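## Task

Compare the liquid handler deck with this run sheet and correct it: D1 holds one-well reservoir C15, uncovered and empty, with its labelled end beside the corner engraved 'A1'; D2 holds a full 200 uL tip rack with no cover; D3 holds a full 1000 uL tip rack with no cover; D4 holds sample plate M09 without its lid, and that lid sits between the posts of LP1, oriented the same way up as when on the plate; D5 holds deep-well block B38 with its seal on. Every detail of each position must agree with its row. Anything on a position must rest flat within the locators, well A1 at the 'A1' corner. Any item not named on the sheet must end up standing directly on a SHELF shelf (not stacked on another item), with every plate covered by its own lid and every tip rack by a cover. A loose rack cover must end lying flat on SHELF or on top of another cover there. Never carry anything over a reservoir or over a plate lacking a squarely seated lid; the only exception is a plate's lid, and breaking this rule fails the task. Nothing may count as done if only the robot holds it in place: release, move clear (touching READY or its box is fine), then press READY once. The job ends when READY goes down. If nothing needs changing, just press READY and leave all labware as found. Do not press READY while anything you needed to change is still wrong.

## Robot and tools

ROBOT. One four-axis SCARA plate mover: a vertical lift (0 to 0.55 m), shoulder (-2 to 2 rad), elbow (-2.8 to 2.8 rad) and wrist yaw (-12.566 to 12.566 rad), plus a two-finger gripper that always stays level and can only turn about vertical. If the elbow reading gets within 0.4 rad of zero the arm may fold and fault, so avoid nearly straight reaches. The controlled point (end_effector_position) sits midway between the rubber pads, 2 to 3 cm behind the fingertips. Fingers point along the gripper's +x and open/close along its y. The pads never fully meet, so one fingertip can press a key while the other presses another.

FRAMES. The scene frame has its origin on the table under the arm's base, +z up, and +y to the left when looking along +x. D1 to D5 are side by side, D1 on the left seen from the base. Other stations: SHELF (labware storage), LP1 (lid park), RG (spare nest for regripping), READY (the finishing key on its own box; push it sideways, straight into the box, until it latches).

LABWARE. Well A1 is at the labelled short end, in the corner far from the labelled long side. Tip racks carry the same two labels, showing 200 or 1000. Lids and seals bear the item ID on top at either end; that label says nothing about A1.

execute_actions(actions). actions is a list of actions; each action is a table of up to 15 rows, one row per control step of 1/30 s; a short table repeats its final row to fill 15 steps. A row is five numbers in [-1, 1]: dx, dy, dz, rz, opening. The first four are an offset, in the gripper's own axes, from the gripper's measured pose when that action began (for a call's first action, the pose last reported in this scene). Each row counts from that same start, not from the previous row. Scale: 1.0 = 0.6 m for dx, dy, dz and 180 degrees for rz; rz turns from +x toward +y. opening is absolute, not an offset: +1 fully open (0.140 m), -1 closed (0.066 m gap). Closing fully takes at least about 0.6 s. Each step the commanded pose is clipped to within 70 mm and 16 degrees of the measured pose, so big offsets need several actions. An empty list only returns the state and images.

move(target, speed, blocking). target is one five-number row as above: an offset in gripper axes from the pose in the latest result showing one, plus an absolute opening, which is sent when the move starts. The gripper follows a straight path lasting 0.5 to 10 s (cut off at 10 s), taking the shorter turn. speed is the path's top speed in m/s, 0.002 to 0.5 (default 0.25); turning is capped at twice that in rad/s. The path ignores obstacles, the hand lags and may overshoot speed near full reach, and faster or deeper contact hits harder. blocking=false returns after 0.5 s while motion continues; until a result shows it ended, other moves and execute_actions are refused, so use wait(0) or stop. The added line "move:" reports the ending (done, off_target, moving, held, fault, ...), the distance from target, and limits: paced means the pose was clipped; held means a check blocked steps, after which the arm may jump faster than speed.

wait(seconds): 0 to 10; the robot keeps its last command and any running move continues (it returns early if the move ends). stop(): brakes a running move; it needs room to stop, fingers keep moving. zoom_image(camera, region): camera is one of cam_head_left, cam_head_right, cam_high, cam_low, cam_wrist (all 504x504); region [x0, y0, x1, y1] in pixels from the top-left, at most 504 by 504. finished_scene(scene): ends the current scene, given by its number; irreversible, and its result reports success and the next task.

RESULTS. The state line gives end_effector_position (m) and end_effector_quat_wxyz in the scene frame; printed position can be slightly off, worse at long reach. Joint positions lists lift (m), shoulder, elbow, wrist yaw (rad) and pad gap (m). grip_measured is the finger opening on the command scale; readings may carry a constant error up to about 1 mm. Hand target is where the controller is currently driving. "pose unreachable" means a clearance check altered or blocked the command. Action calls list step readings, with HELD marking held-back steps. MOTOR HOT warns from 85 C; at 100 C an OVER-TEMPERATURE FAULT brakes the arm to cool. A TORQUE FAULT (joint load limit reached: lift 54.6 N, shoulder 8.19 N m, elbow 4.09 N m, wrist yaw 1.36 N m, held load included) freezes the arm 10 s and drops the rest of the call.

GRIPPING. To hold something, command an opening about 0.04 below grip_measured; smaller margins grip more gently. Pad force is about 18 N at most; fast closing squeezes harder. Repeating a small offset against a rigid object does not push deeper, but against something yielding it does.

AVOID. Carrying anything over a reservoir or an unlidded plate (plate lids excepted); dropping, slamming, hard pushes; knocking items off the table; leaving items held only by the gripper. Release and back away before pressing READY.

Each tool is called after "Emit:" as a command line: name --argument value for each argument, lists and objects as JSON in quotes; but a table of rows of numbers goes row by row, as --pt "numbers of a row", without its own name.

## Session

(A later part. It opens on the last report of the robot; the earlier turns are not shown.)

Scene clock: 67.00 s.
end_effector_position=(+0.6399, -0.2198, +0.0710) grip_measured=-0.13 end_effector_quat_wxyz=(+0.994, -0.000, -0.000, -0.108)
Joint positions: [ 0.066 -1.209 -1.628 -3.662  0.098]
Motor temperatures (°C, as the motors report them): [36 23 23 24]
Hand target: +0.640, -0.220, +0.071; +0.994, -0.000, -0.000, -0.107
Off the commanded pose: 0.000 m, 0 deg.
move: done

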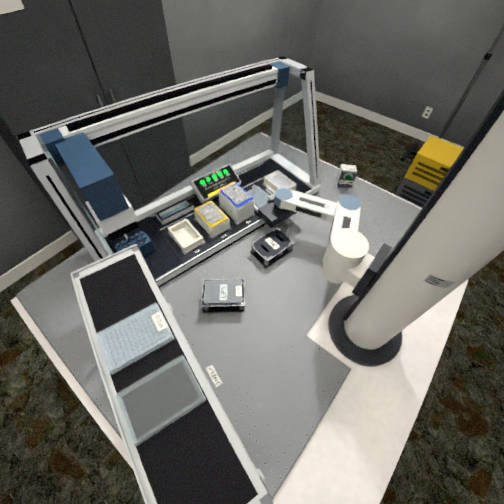

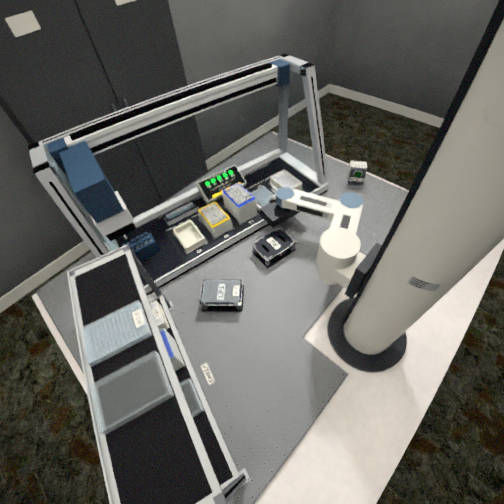

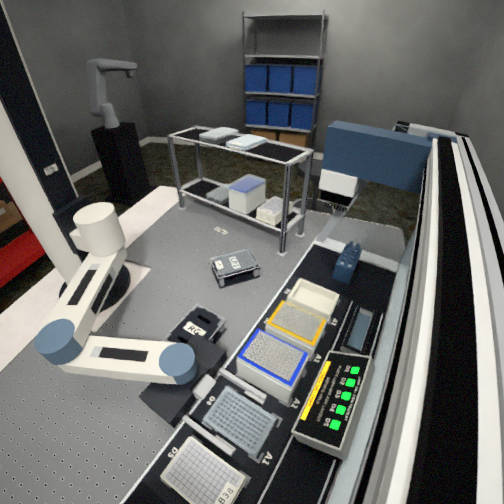

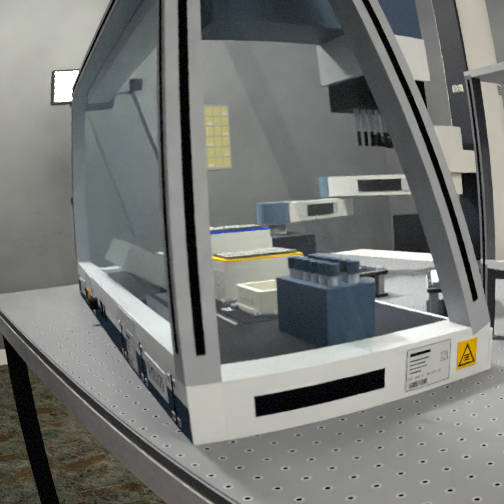

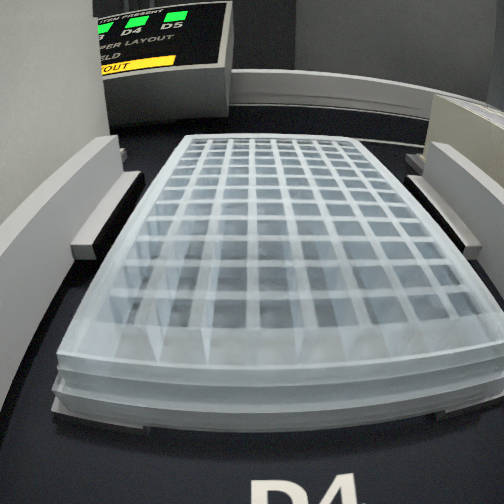

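Emit:
execute_actions --actions '[[[0,0,-0.002,0,-0.22],[0,0,-0.004,0,-0.3],[0,0,-0.0053,0,-0.37],[0,0,-0.0053,0,-0.41],[0,0,-0.0053,0,-0.44],[0,0,-0.0053,0,-0.47],[0,0,-0.0053,0,-0.49],[0,0,-0.0053,0,-0.505],[0,0,-0.0053,0,-0.505],[0,0,-0.0053,0,-0.505],[0,0,-0.004,0,-0.505],[0,0,-0.0028,0,-0.505]],[[0.003,0,0,0,-0.505],[0.006,0,0,0,-0.505],[0.0078,0,0,0,-0.505],[0.0078,0,0,0,-0.505],[0.0078,0,-0.0015,0,-0.495],[0.0078,0,-0.003,0,-0.485],[0.0078,0,-0.004,0,-0.478],[0.0078,0,-0.005,0,-0.472],[0.0078,0,-0.006,0,-0.468],[0.0078,0,-0.0067,0,-0.465],[0.0078,0,-0.0067,0,-0.46],[0.0078,0,-0.0067,0,-0.44],[0.0078,0,-0.0067,0,-0.35],[0.0078,0,-0.0067,0,-0.2]]]'

Emit:
zoom_image --camera "cam_wrist" --region '[0, 350, 200, 500]'

Emit:
zoom_image --camera "cam_wrist" --region '[304, 340, 504, 490]'

Scene clock: 68.97 s.
end_effector_position=(+0.6445, -0.2207, +0.0653) grip_measured=-0.20 end_effector_quat_wxyz=(+0.994, -0.000, -0.000, -0.107)
Joint positions: [ 0.06  -1.194 -1.654 -3.651  0.096]
Motor temperatures (°C, as the motors report them): [36 23 23 24]
Hand target: +0.645, -0.221, +0.065; +0.994, -0.000, -0.000, -0.108
Off the commanded pose: 0.000 m, 0 deg.
Step readings (end_effector_position; steps 1 to 15: 1st action; 16 to 30: 2nd action):
0: (+0.6399, -0.2198, +0.0710)
1: (+0.6399, -0.2198, +0.0709)
2: (+0.6399, -0.2198, +0.0699)
4: (+0.6399, -0.2198, +0.0677)
8: (+0.6399, -0.2198, +0.0678)
15: (+0.6399, -0.2198, +0.0693)
16: (+0.6401, -0.2198, +0.0693)
17: (+0.6415, -0.2202, +0.0693)
19: (+0.6444, -0.2208, +0.0693)
23: (+0.6445, -0.2207, +0.0669)
30: end_effector_position above

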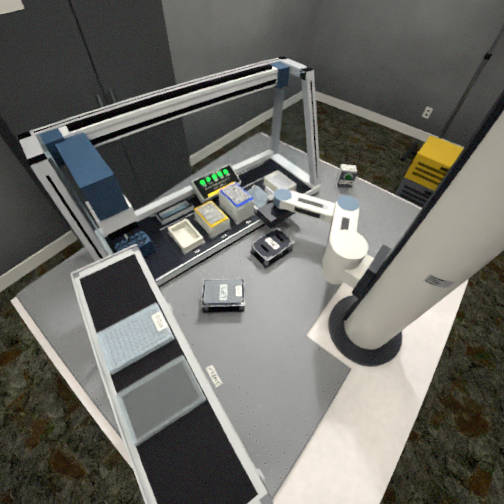

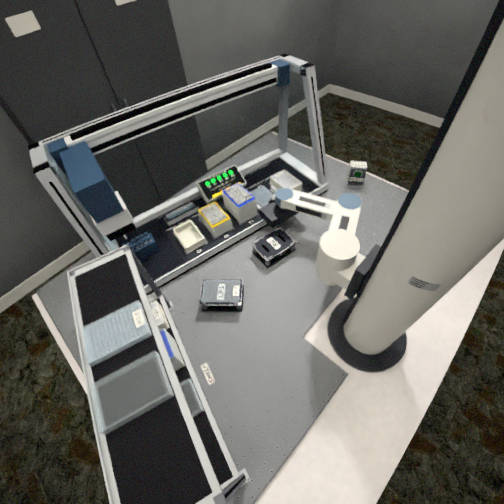

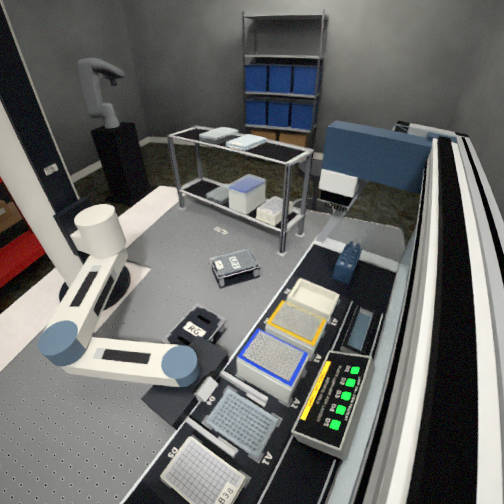

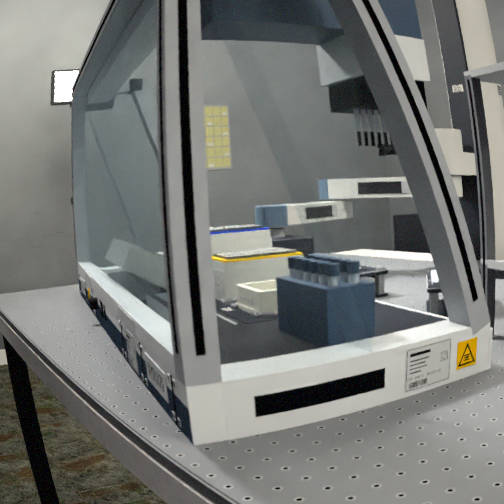

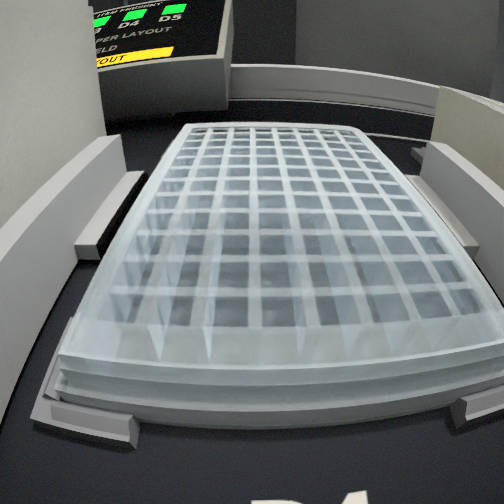

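Region (0, 350, 200, 500) of cam_wrist's 504x504 image, scaled by 2.520, with more detail than that image has; it fills the top 378 rows of this view, and the rest is white.

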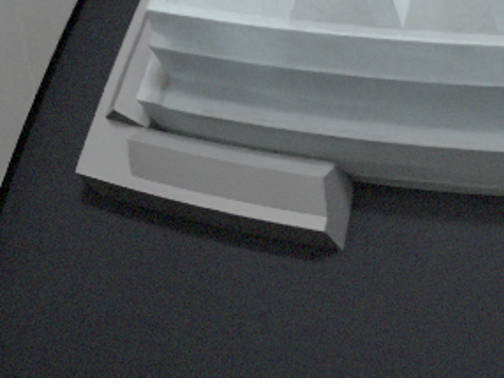

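Region (304, 340, 504, 490) of cam_wrist's 504x504 image, scaled by 2.520, with more detail than that image has; it fills the top 378 rows of this view, and the rest is white.

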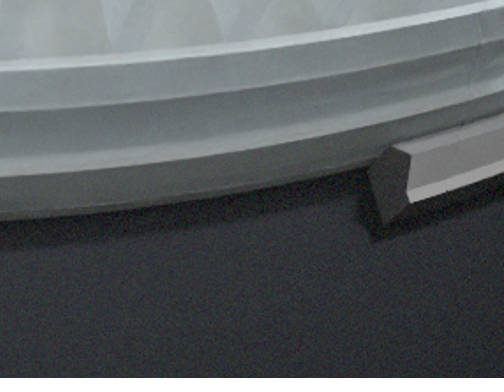

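Emit:
zoom_image --camera "cam_wrist" --region '[170, 100, 380, 180]'

Emit:
zoom_image --camera "cam_high" --region '[190, 370, 300, 480]'

Region (170, 100, 380, 180) of cam_wrist's 504x504 image, scaled by 2.400, with more detail than that image has; it fills the top 192 rows of this view, and the rest is white.

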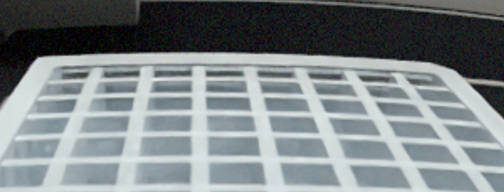

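Region (190, 370, 300, 480) of cam_high's 504x504 image, scaled by 4.582, with more detail than that image has.

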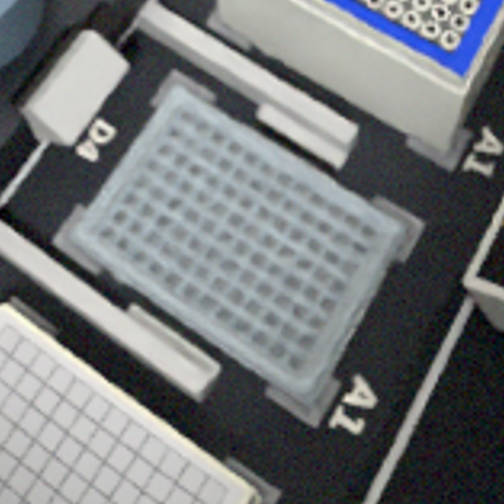

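Emit:
zoom_image --camera "cam_head_right" --region '[240, 130, 380, 230]'

Region (240, 130, 380, 230) of cam_head_right's 504x504 image, scaled by 3.600, with more detail than that image has; it fills the top 360 rows of this view, and the rest is white.

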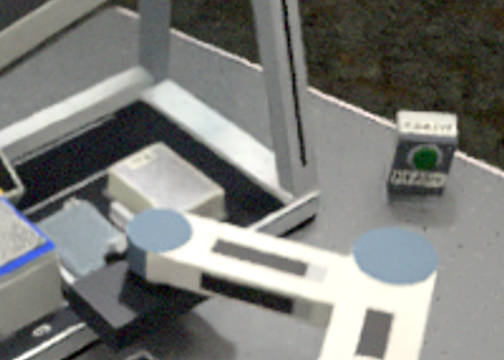

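Emit:
execute_actions --actions '[[[0,0,0.008,0,-0.135],[0,0,0.02,0,-0.135],[0,0,0.034,0,-0.135],[0,0,0.048,0,-0.135],[0,0,0.06,0,-0.135],[0,0,0.07,0,-0.135],[0,0,0.0767,0,-0.135],[0,-0.005,0.0767,0,-0.135],[0,-0.015,0.0767,0,-0.135],[0.0002,-0.03,0.0767,0,-0.135],[0.0003,-0.05,0.0767,0,-0.135],[0.0004,-0.072,0.0767,0,-0.1],[0.0005,-0.095,0.0767,0,0],[0.0006,-0.118,0.0767,0,0.05],[0.0008,-0.141,0.0767,0,0.05]]]'

Scene clock: 70.63 s.
end_effector_position=(+0.6306, -0.2749, +0.1114) grip_measured=+0.05 end_effector_quat_wxyz=(+0.994, -0.000, -0.000, -0.111)
Joint positions: [ 0.106 -1.28  -1.761 -3.464  0.105]
Motor temperatures (°C, as the motors report them): [36 23 23 24]
Hand target: +0.623, -0.302, +0.111; +0.994, -0.000, -0.000, -0.114
Off the commanded pose: 0.029 m, 0 deg.
Step readings (end_effector_position):
0: (+0.6445, -0.2207, +0.0653)
1: (+0.6445, -0.2207, +0.0654)
2: (+0.6445, -0.2207, +0.0669)
4: (+0.6445, -0.2207, +0.0753)
8: (+0.6445, -0.2207, +0.1025)
15: end_effector_position above

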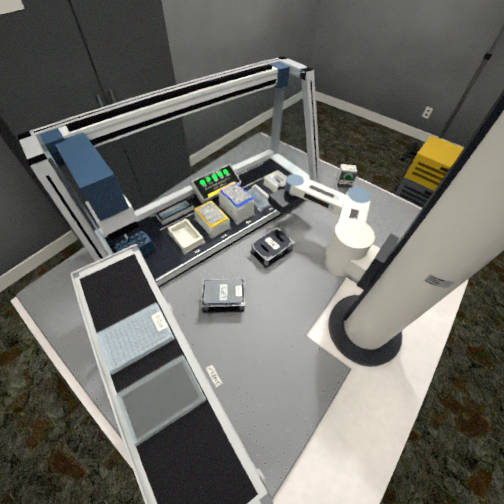

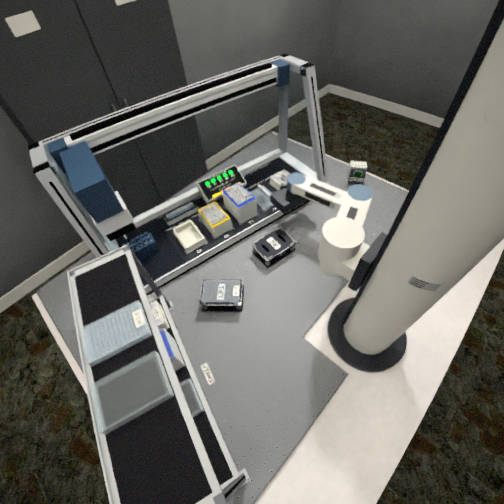

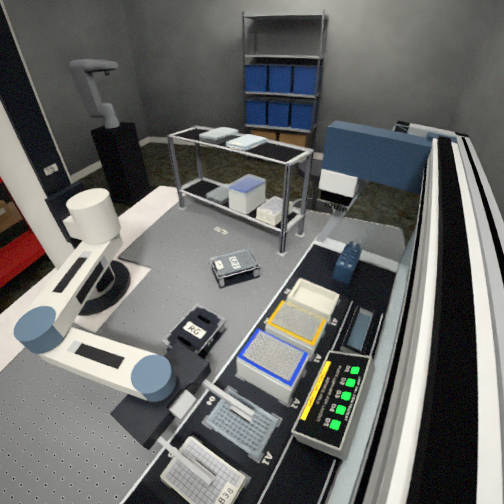

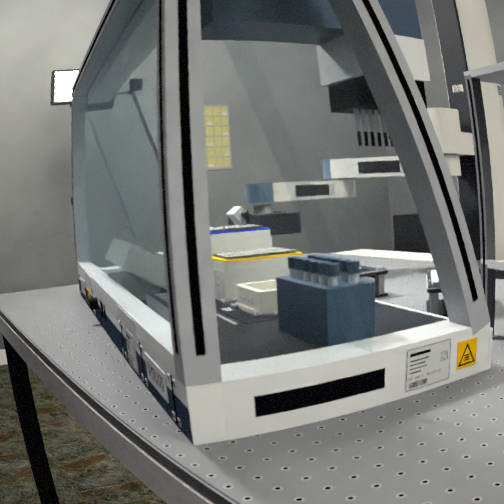

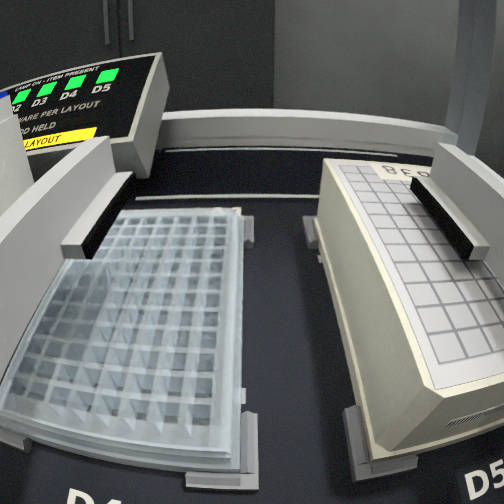

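Emit:
zoom_image --camera "cam_wrist" --region '[324, 370, 504, 504]'

Emit:
zoom_image --camera "cam_wrist" --region '[200, 180, 360, 300]'

Region (324, 370, 504, 504) of cam_wrist's 504x504 image, scaled by 2.800, with more detail than that image has; it fills the top 375 rows of this view, and the rest is white.

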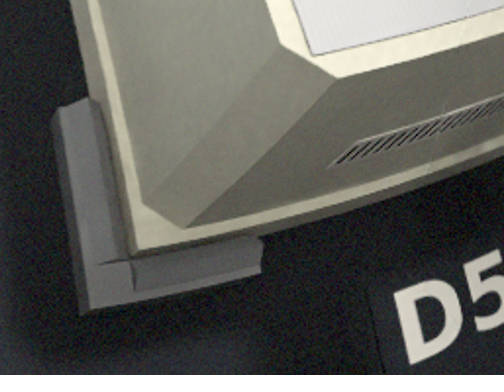

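Region (200, 180, 360, 300) of cam_wrist's 504x504 image, scaled by 3.150, with more detail than that image has; it fills the top 378 rows of this view, and the rest is white.

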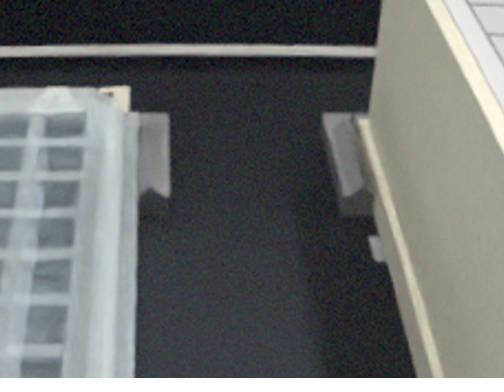

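Emit:
execute_actions --actions '[[[0.0051,-0.11365,0,0.0019,0.05],[0.0051,-0.11365,0,0.0019,0.05],[0.0051,-0.11365,0,0.0019,0.05],[0.0051,-0.11365,0,0.0019,0.05],[0.0051,-0.11365,0,0.0019,0.05],[0.0051,-0.11365,-0.004,0.0019,0.05],[0.0051,-0.11365,-0.012,0.0019,0.05],[0.0051,-0.11365,-0.022,0.0019,0.05],[0.0051,-0.11365,-0.032,0.0019,0],[0.0051,-0.11365,-0.041,0.0019,-0.1],[0.0051,-0.11365,-0.04733,0.0019,-0.2],[0.0051,-0.11365,-0.04733,0.0019,-0.3],[0.0051,-0.11365,-0.04733,0.0019,-0.37],[0.0051,-0.11365,-0.04733,0.0019,-0.4]]]'

Emit:
zoom_image --camera "cam_wrist" --region '[50, 410, 190, 494]'

Emit:
zoom_image --camera "cam_wrist" --region '[364, 400, 504, 484]'

Scene clock: 71.83 s.
end_effector_position=(+0.6186, -0.3422, +0.0827) grip_measured=-0.40 end_effector_quat_wxyz=(+0.994, -0.000, -0.000, -0.108)
Joint positions: [ 0.078 -1.317 -1.997 -3.186  0.088]
Motor temperatures (°C, as the motors report them): [36 23 23 24]
Hand target: +0.619, -0.342, +0.083; +0.994, -0.000, -0.000, -0.108
Off the commanded pose: 0.000 m, 0 deg.
Step readings (end_effector_position):
0: (+0.6228, -0.3023, +0.1114)
1: (+0.6229, -0.3024, +0.1114)
2: (+0.6227, -0.3050, +0.1114)
4: (+0.6190, -0.3232, +0.1114)
8: (+0.6175, -0.3436, +0.1084)
15: end_effector_position above

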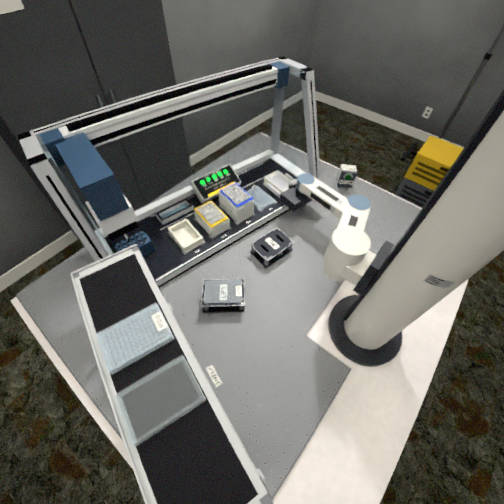

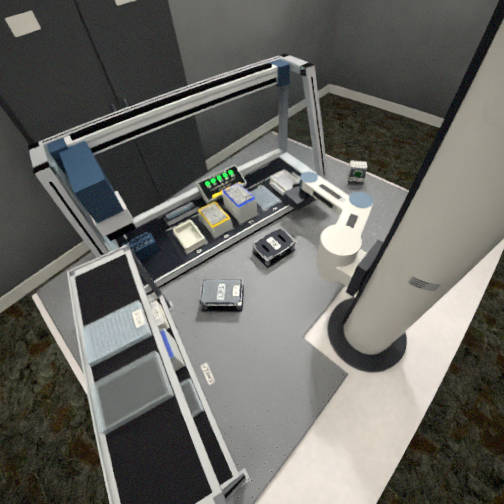

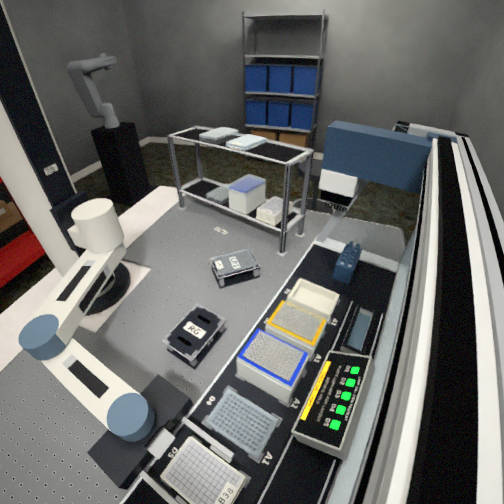

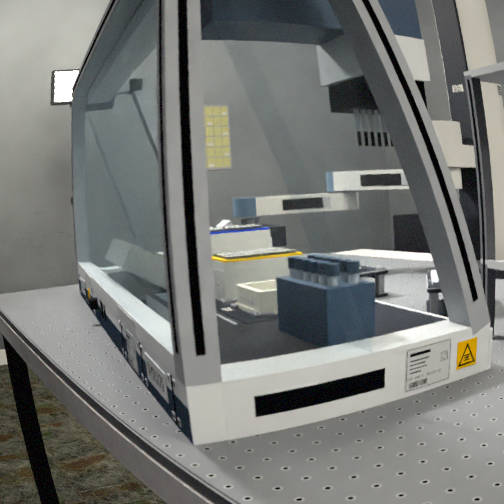

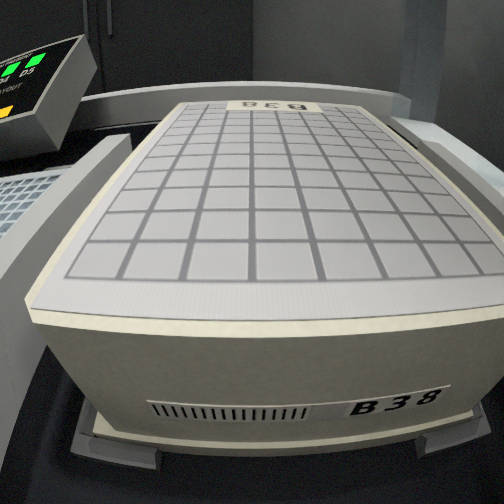

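Region (50, 410, 190, 494) of cam_wrist's 504x504 image, scaled by 3.600, with more detail than that image has; it fills the top 302 rows of this view, and the rest is white.

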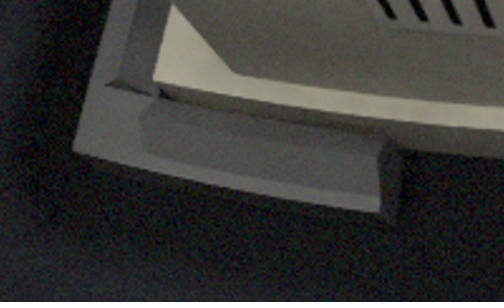

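Region (364, 400, 504, 484) of cam_wrist's 504x504 image, scaled by 3.600, with more detail than that image has; it fills the top 302 rows of this view, and the rest is white.

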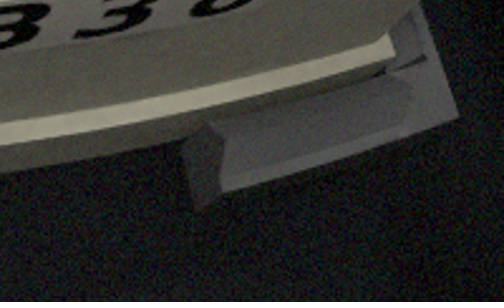

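Emit:
execute_actions --actions '[[[0.0022,0.0003,0.0005,0,-0.45],[0.0022,0.0003,0.0005,0,-0.49],[0.0022,0.0003,0.0005,0,-0.53],[0.0022,0.0003,0.0005,0,-0.56],[0.0022,0.0003,0.0005,0,-0.58],[0.0022,0.0003,0.0005,0,-0.58],[0.0022,0.0003,0.004,0,-0.58],[0.0022,0.0003,0.01,0,-0.58],[0.0022,0.0003,0.017,0,-0.58],[0.0022,0.0003,0.022,0,-0.58],[0,0,0.0238,0,-0.58],[-0.012,-0.003,0.0238,-0.015,-0.58],[-0.03,-0.007,0.0238,-0.035,-0.58],[-0.052,-0.012,0.0238,-0.055,-0.58],[-0.075,-0.016,0.0238,-0.075,-0.58]]]'

Scene clock: 75.03 s.
end_effector_position=(+0.6083, -0.3419, +0.0970) grip_measured=-0.53 end_effector_quat_wxyz=(+0.991, -0.000, -0.000, -0.131)
Joint positions: [ 0.092 -1.354 -1.922 -3.271  0.083]
Motor temperatures (°C, as the motors report them): [36 23 23 24]
Hand target: +0.577, -0.343, +0.097; +0.982, -0.000, -0.000, -0.190
Off the commanded pose: 0.036 m, 11 deg.
Step readings (end_effector_position):
0: (+0.6186, -0.3422, +0.0830)
1: (+0.6187, -0.3423, +0.0830)
2: (+0.6196, -0.3426, +0.0830)
4: (+0.6199, -0.3422, +0.0830)
8: (+0.6199, -0.3422, +0.0845)
15: end_effector_position above

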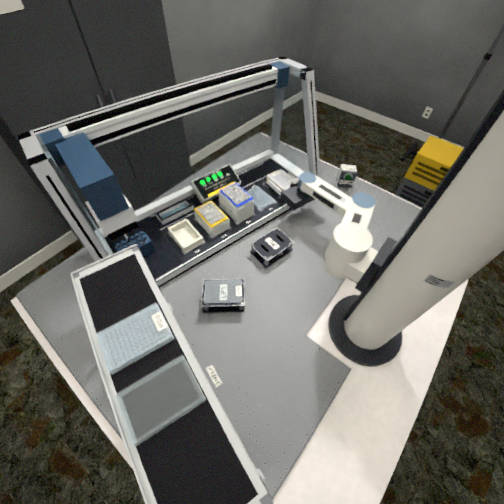

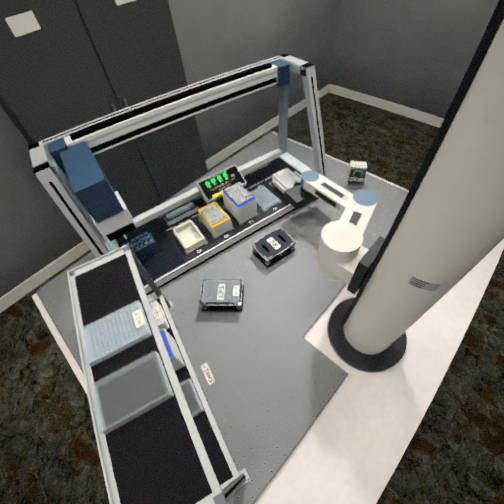

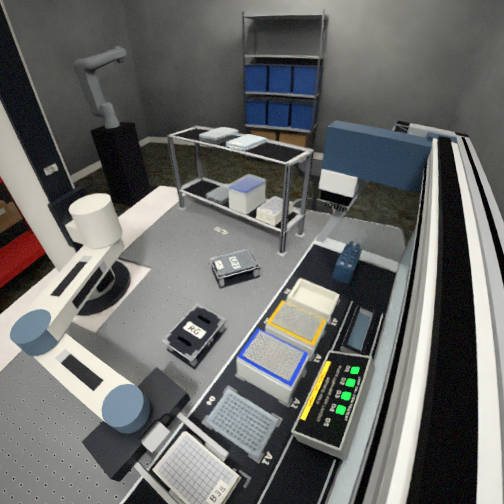

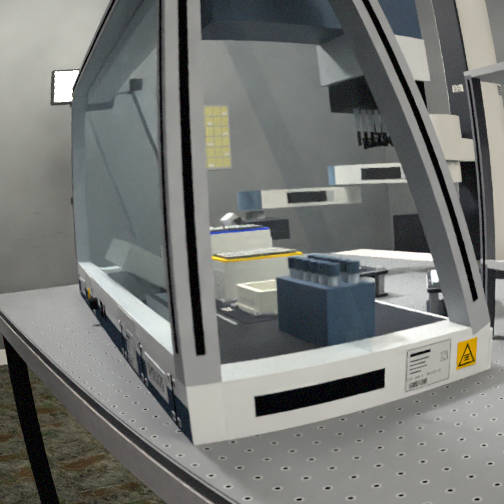

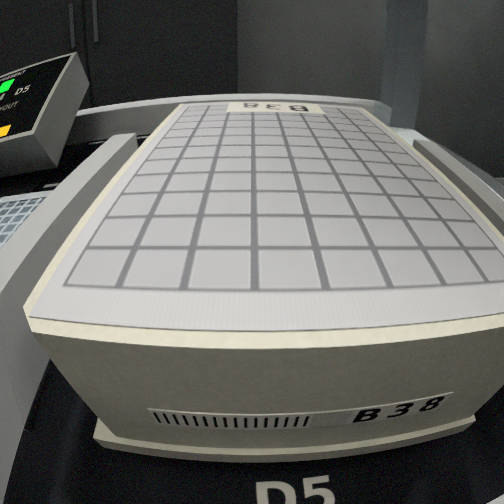

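Emit:
execute_actions --actions '[[[-0.0718,-0.0198,0,-0.07917,-0.58],[-0.09337,-0.0225,0,-0.10139,-0.58],[-0.11492,-0.02522,0,-0.11806,-0.58],[-0.13823,-0.02633,0,-0.14028,-0.58],[-0.16153,-0.02745,0,-0.16472,-0.58],[-0.18483,-0.02857,0,-0.18917,-0.58],[-0.20823,-0.02802,0,-0.21361,-0.58],[-0.2317,-0.02582,0,-0.23806,-0.58],[-0.25365,-0.0202,0,-0.2625,-0.58],[-0.27578,-0.01125,0,-0.28694,-0.58],[-0.2964,0.00112,0,-0.31139,-0.58],[-0.31543,0.01522,0,-0.33583,-0.58],[-0.33295,0.03273,0,-0.36028,-0.58],[-0.34723,0.05207,0,-0.38472,-0.58],[-0.35827,0.07323,0,-0.40917,-0.58]]]'

Scene clock: 76.80 s.
end_effector_position=(+0.4373, -0.2936, +0.0969) grip_measured=-0.53 end_effector_quat_wxyz=(+0.882, -0.000, -0.000, -0.471)
Joint positions: [ 0.092 -1.69  -1.018 -4.556  0.083]
Motor temperatures (°C, as the motors report them): [36 23 23 24]
Hand target: +0.416, -0.257, +0.097; +0.860, -0.000, -0.000, -0.510
Off the commanded pose: 0.056 m, 33 deg; orientation clipped at the last step of the last action.
Step readings (end_effector_position):
0: (+0.5772, -0.3435, +0.0970)
1: (+0.5771, -0.3436, +0.0970)
2: (+0.5754, -0.3435, +0.0970)
4: (+0.5657, -0.3425, +0.0969)
8: (+0.5205, -0.3359, +0.0969)
15: end_effector_position above

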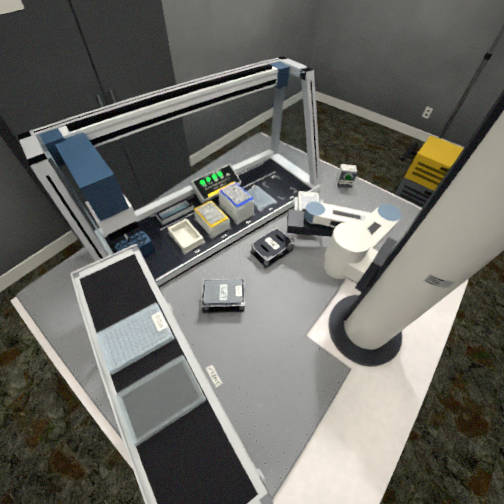

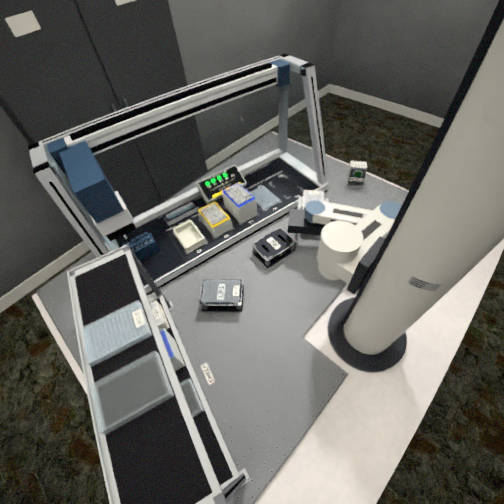

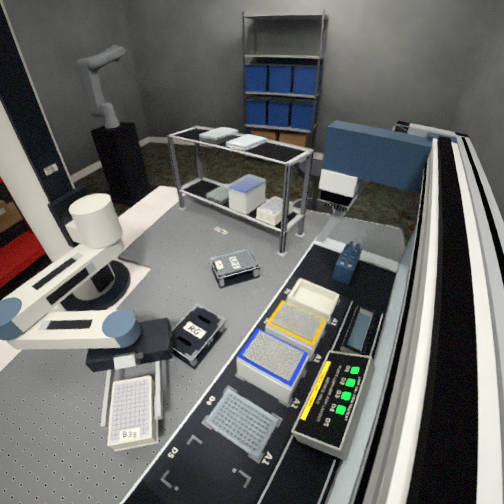

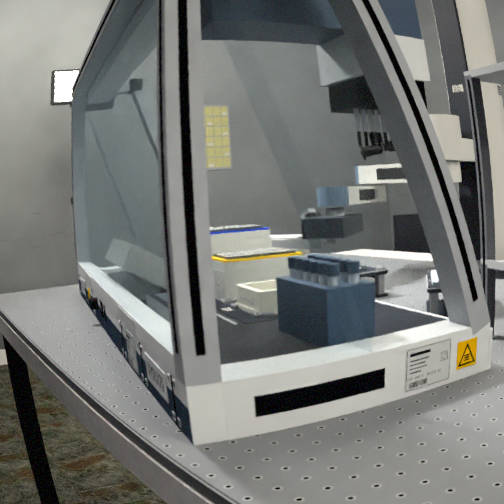

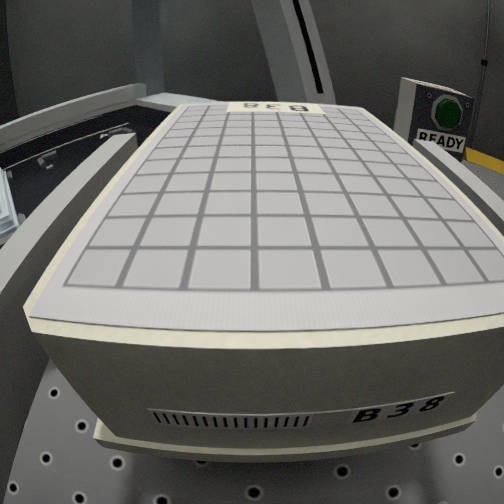

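Emit:
execute_actions --actions '[[[-0.078,0.01125,0,-0.0833,-0.58],[-0.0881,0.02032,0,-0.1056,-0.58],[-0.10072,0.03167,0,-0.1167,-0.58],[-0.11587,0.04528,0,-0.1389,-0.58],[-0.13353,0.06118,0,-0.1611,-0.58],[-0.1512,0.07707,0,-0.1833,-0.58],[-0.17138,0.09522,0,-0.2056,-0.58],[-0.19158,0.11338,0,-0.2278,-0.58],[-0.21177,0.13153,0,-0.2444,-0.58],[-0.23197,0.1497,0,-0.25472,-0.58],[-0.25215,0.16785,0,-0.25472,-0.58],[-0.27233,0.186,0,-0.25472,-0.58],[-0.29,0.2019,0,-0.25472,-0.58],[-0.30515,0.21552,0,-0.25472,-0.58],[-0.32282,0.2314,0,-0.25472,-0.58]]]'

Scene clock: 78.40 s.
end_effector_position=(+0.4269, -0.1625, +0.0969) grip_measured=-0.53 end_effector_quat_wxyz=(+0.793, -0.000, -0.000, -0.609)
Joint positions: [ 0.092 -1.103 -0.85  -5.64   0.083]
Motor temperatures (°C, as the motors report them): [36 23 23 24]
Hand target: +0.430, -0.106, +0.097; +0.757, -0.000, -0.000, -0.654
Off the commanded pose: 0.109 m, 27 deg; position and orientation clipped at the last step of the last action.
Step readings (end_effector_position):
0: (+0.4159, -0.2568, +0.0969)
1: (+0.4159, -0.2568, +0.0969)
2: (+0.4157, -0.2566, +0.0969)
4: (+0.4157, -0.2540, +0.0969)
8: (+0.4170, -0.2321, +0.0969)
15: end_effector_position above

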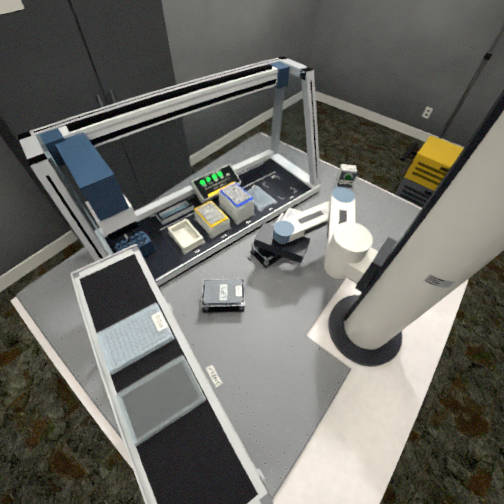

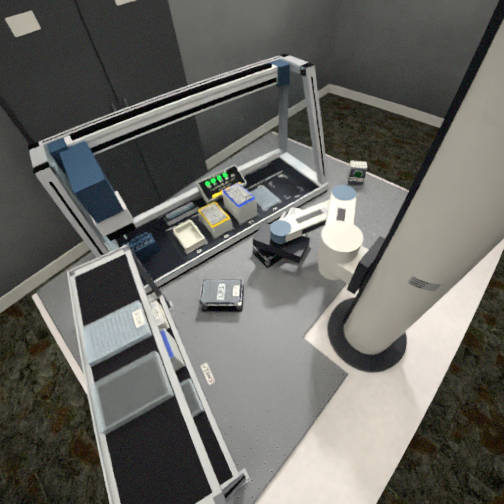

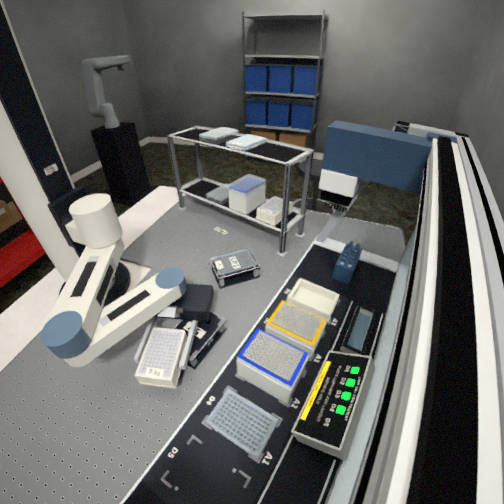

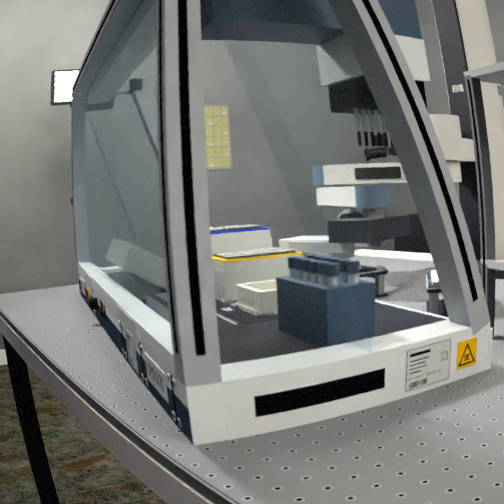

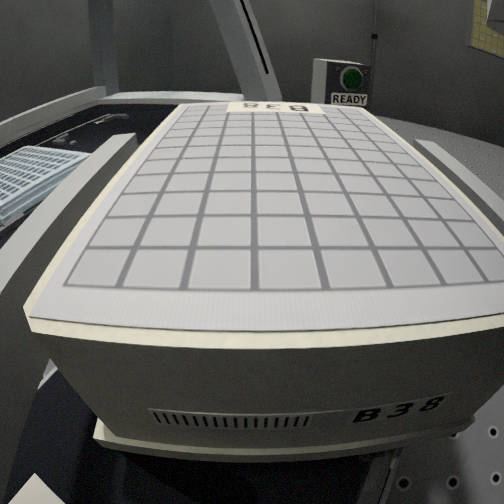

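Emit:
execute_actions --actions '[[[-0.16472,0.07505,0,-0.14999,-0.58],[-0.16472,0.07505,0,-0.14999,-0.58],[-0.16472,0.07505,0,-0.14999,-0.58],[-0.16472,0.07505,0,-0.14999,-0.58],[-0.16472,0.07505,0,-0.14999,-0.58],[-0.16472,0.07505,0,-0.14999,-0.58],[-0.16472,0.07505,0,-0.14999,-0.58],[-0.16472,0.07505,-0.002,-0.14999,-0.58],[-0.16472,0.07505,-0.004,-0.14999,-0.58],[-0.16472,0.07505,-0.006,-0.14999,-0.58],[-0.16472,0.07505,-0.007,-0.14999,-0.58]]]'

Emit:
zoom_image --camera "cam_wrist" --region '[50, 410, 190, 494]'

Emit:
zoom_image --camera "cam_wrist" --region '[364, 400, 504, 484]'

Scene clock: 79.23 s.
end_effector_position=(+0.4449, -0.0549, +0.0926) grip_measured=-0.53 end_effector_quat_wxyz=(+0.629, -0.000, -0.000, -0.777)
Joint positions: [ 0.088 -0.564 -1.27  -6.23   0.083]
Motor temperatures (°C, as the motors report them): [36 23 23 24]
Hand target: +0.445, -0.055, +0.093; +0.629, -0.000, -0.000, -0.777
Off the commanded pose: 0.000 m, 0 deg.
Step readings (end_effector_position):
0: (+0.4299, -0.1058, +0.0969)
1: (+0.4299, -0.1058, +0.0969)
2: (+0.4301, -0.1048, +0.0969)
4: (+0.4318, -0.0990, +0.0969)
8: (+0.4374, -0.0716, +0.0969)
15: end_effector_position above

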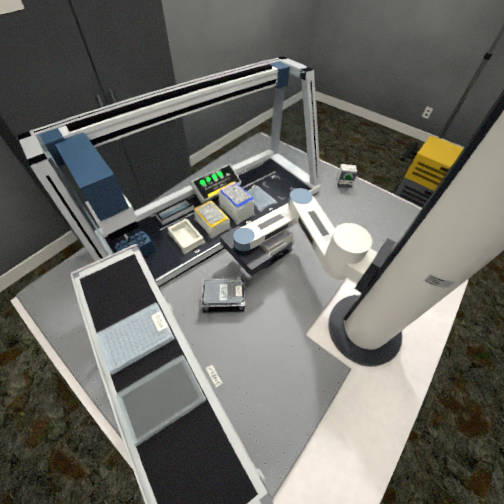

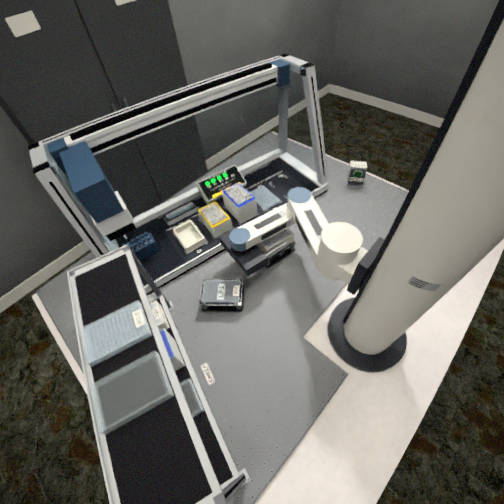

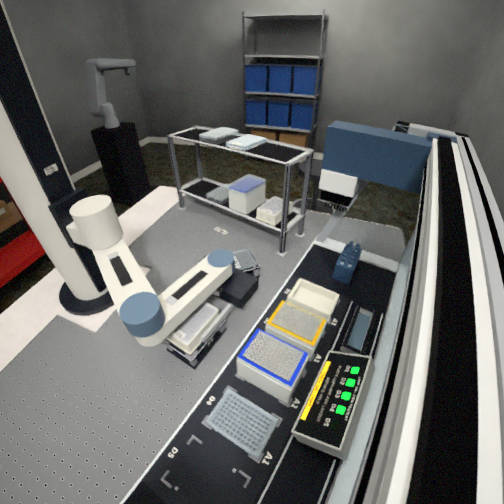

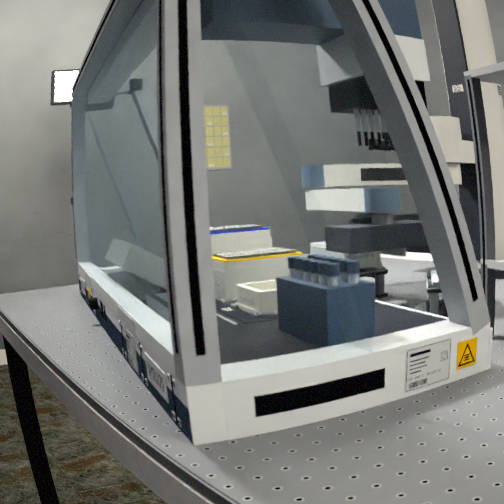

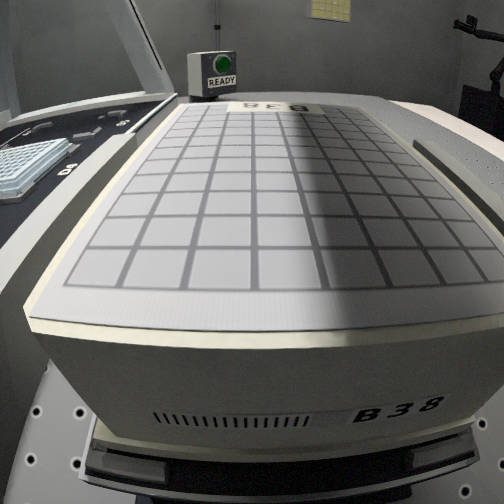

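Region (50, 410, 190, 494) of cam_wrist's 504x504 image, scaled by 3.600, with more detail than that image has; it fills the top 302 rows of this view, and the rest is white.

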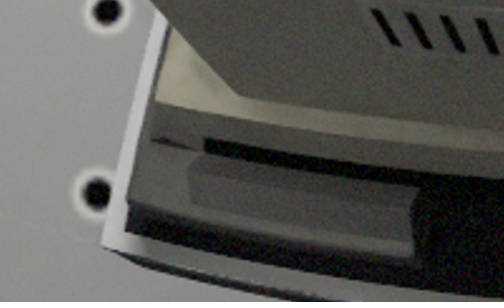

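Region (364, 400, 504, 484) of cam_wrist's 504x504 image, scaled by 3.600, with more detail than that image has; it fills the top 302 rows of this view, and the rest is white.

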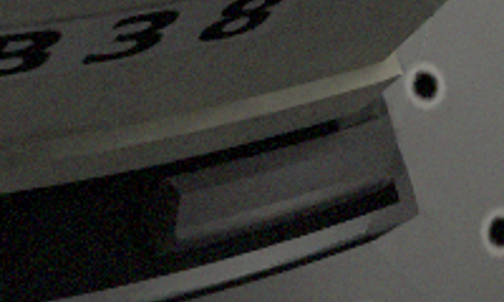

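Emit:
execute_actions --actions '[[[0.0008,0,-0.003,0,-0.58],[0.0008,0,-0.0065,0,-0.58],[0.0008,0,-0.0095,0,-0.58],[0.0008,0,-0.0117,0,-0.58],[0.0008,0,-0.0128,0,-0.58],[0.0008,0,-0.0128,0,-0.565],[0.0008,0,-0.0128,0,-0.54],[0.0008,0,-0.0128,0,-0.45],[0.0008,0,-0.0128,0,-0.3],[0.0008,0,-0.008,0,-0.135],[0.0008,0,0.002,0,-0.135],[0.0008,0,0.014,0,-0.135],[0.0008,0,0.026,0,-0.135],[0.0008,0,0.034,0,-0.135]]]'

Scene clock: 81.17 s.
end_effector_position=(+0.4448, -0.0554, +0.1059) grip_measured=-0.14 end_effector_quat_wxyz=(+0.629, -0.000, -0.000, -0.777)
Joint positions: [ 0.101 -0.566 -1.269 -6.229  0.098]
Motor temperatures (°C, as the motors report them): [36 23 23 24]
Hand target: +0.445, -0.055, +0.113; +0.629, -0.000, -0.000, -0.777
Off the commanded pose: 0.007 m, 0 deg.
Step readings (end_effector_position):
0: (+0.4448, -0.0552, +0.0926)
1: (+0.4448, -0.0552, +0.0925)
2: (+0.4448, -0.0553, +0.0912)
4: (+0.4448, -0.0554, +0.0872)
8: (+0.4448, -0.0554, +0.0851)
15: end_effector_position above

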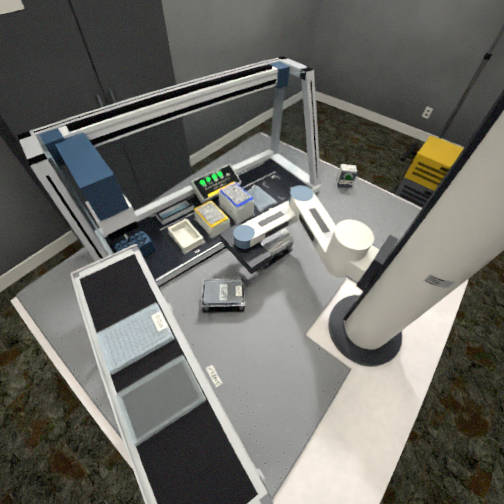

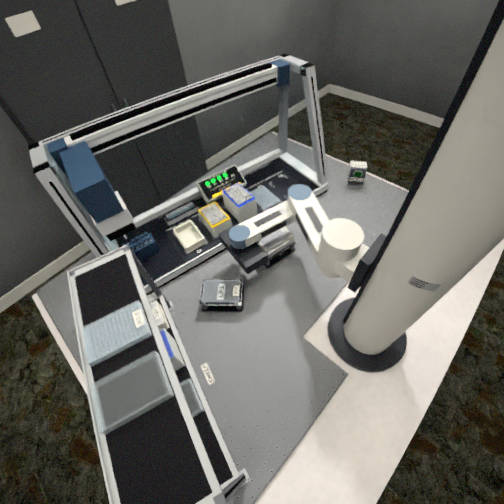

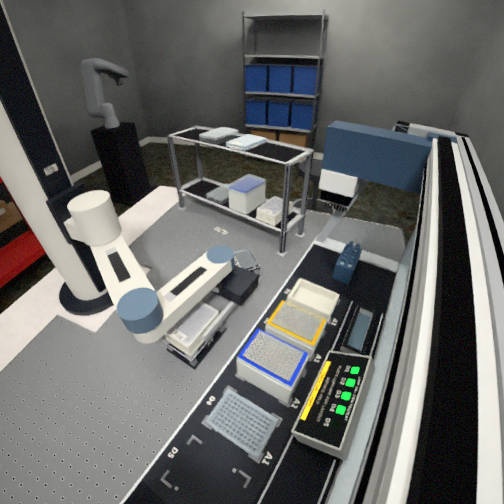

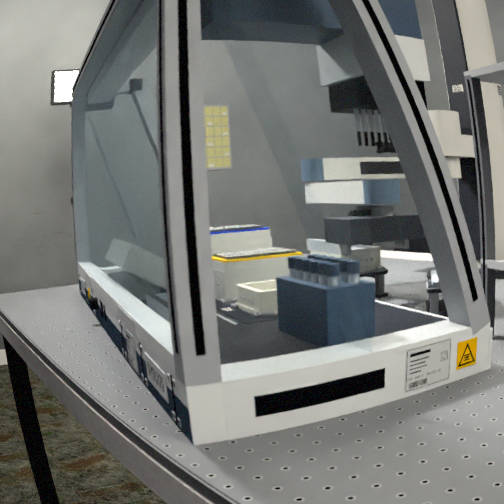

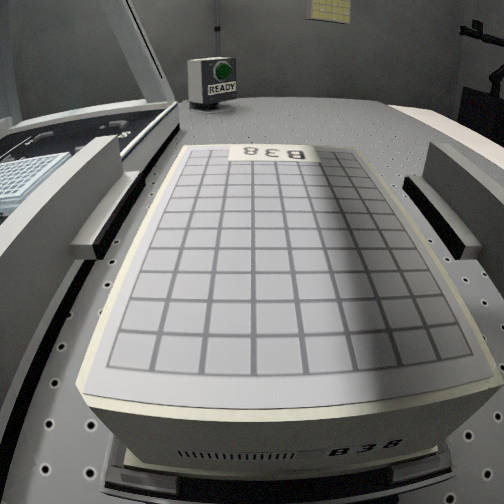

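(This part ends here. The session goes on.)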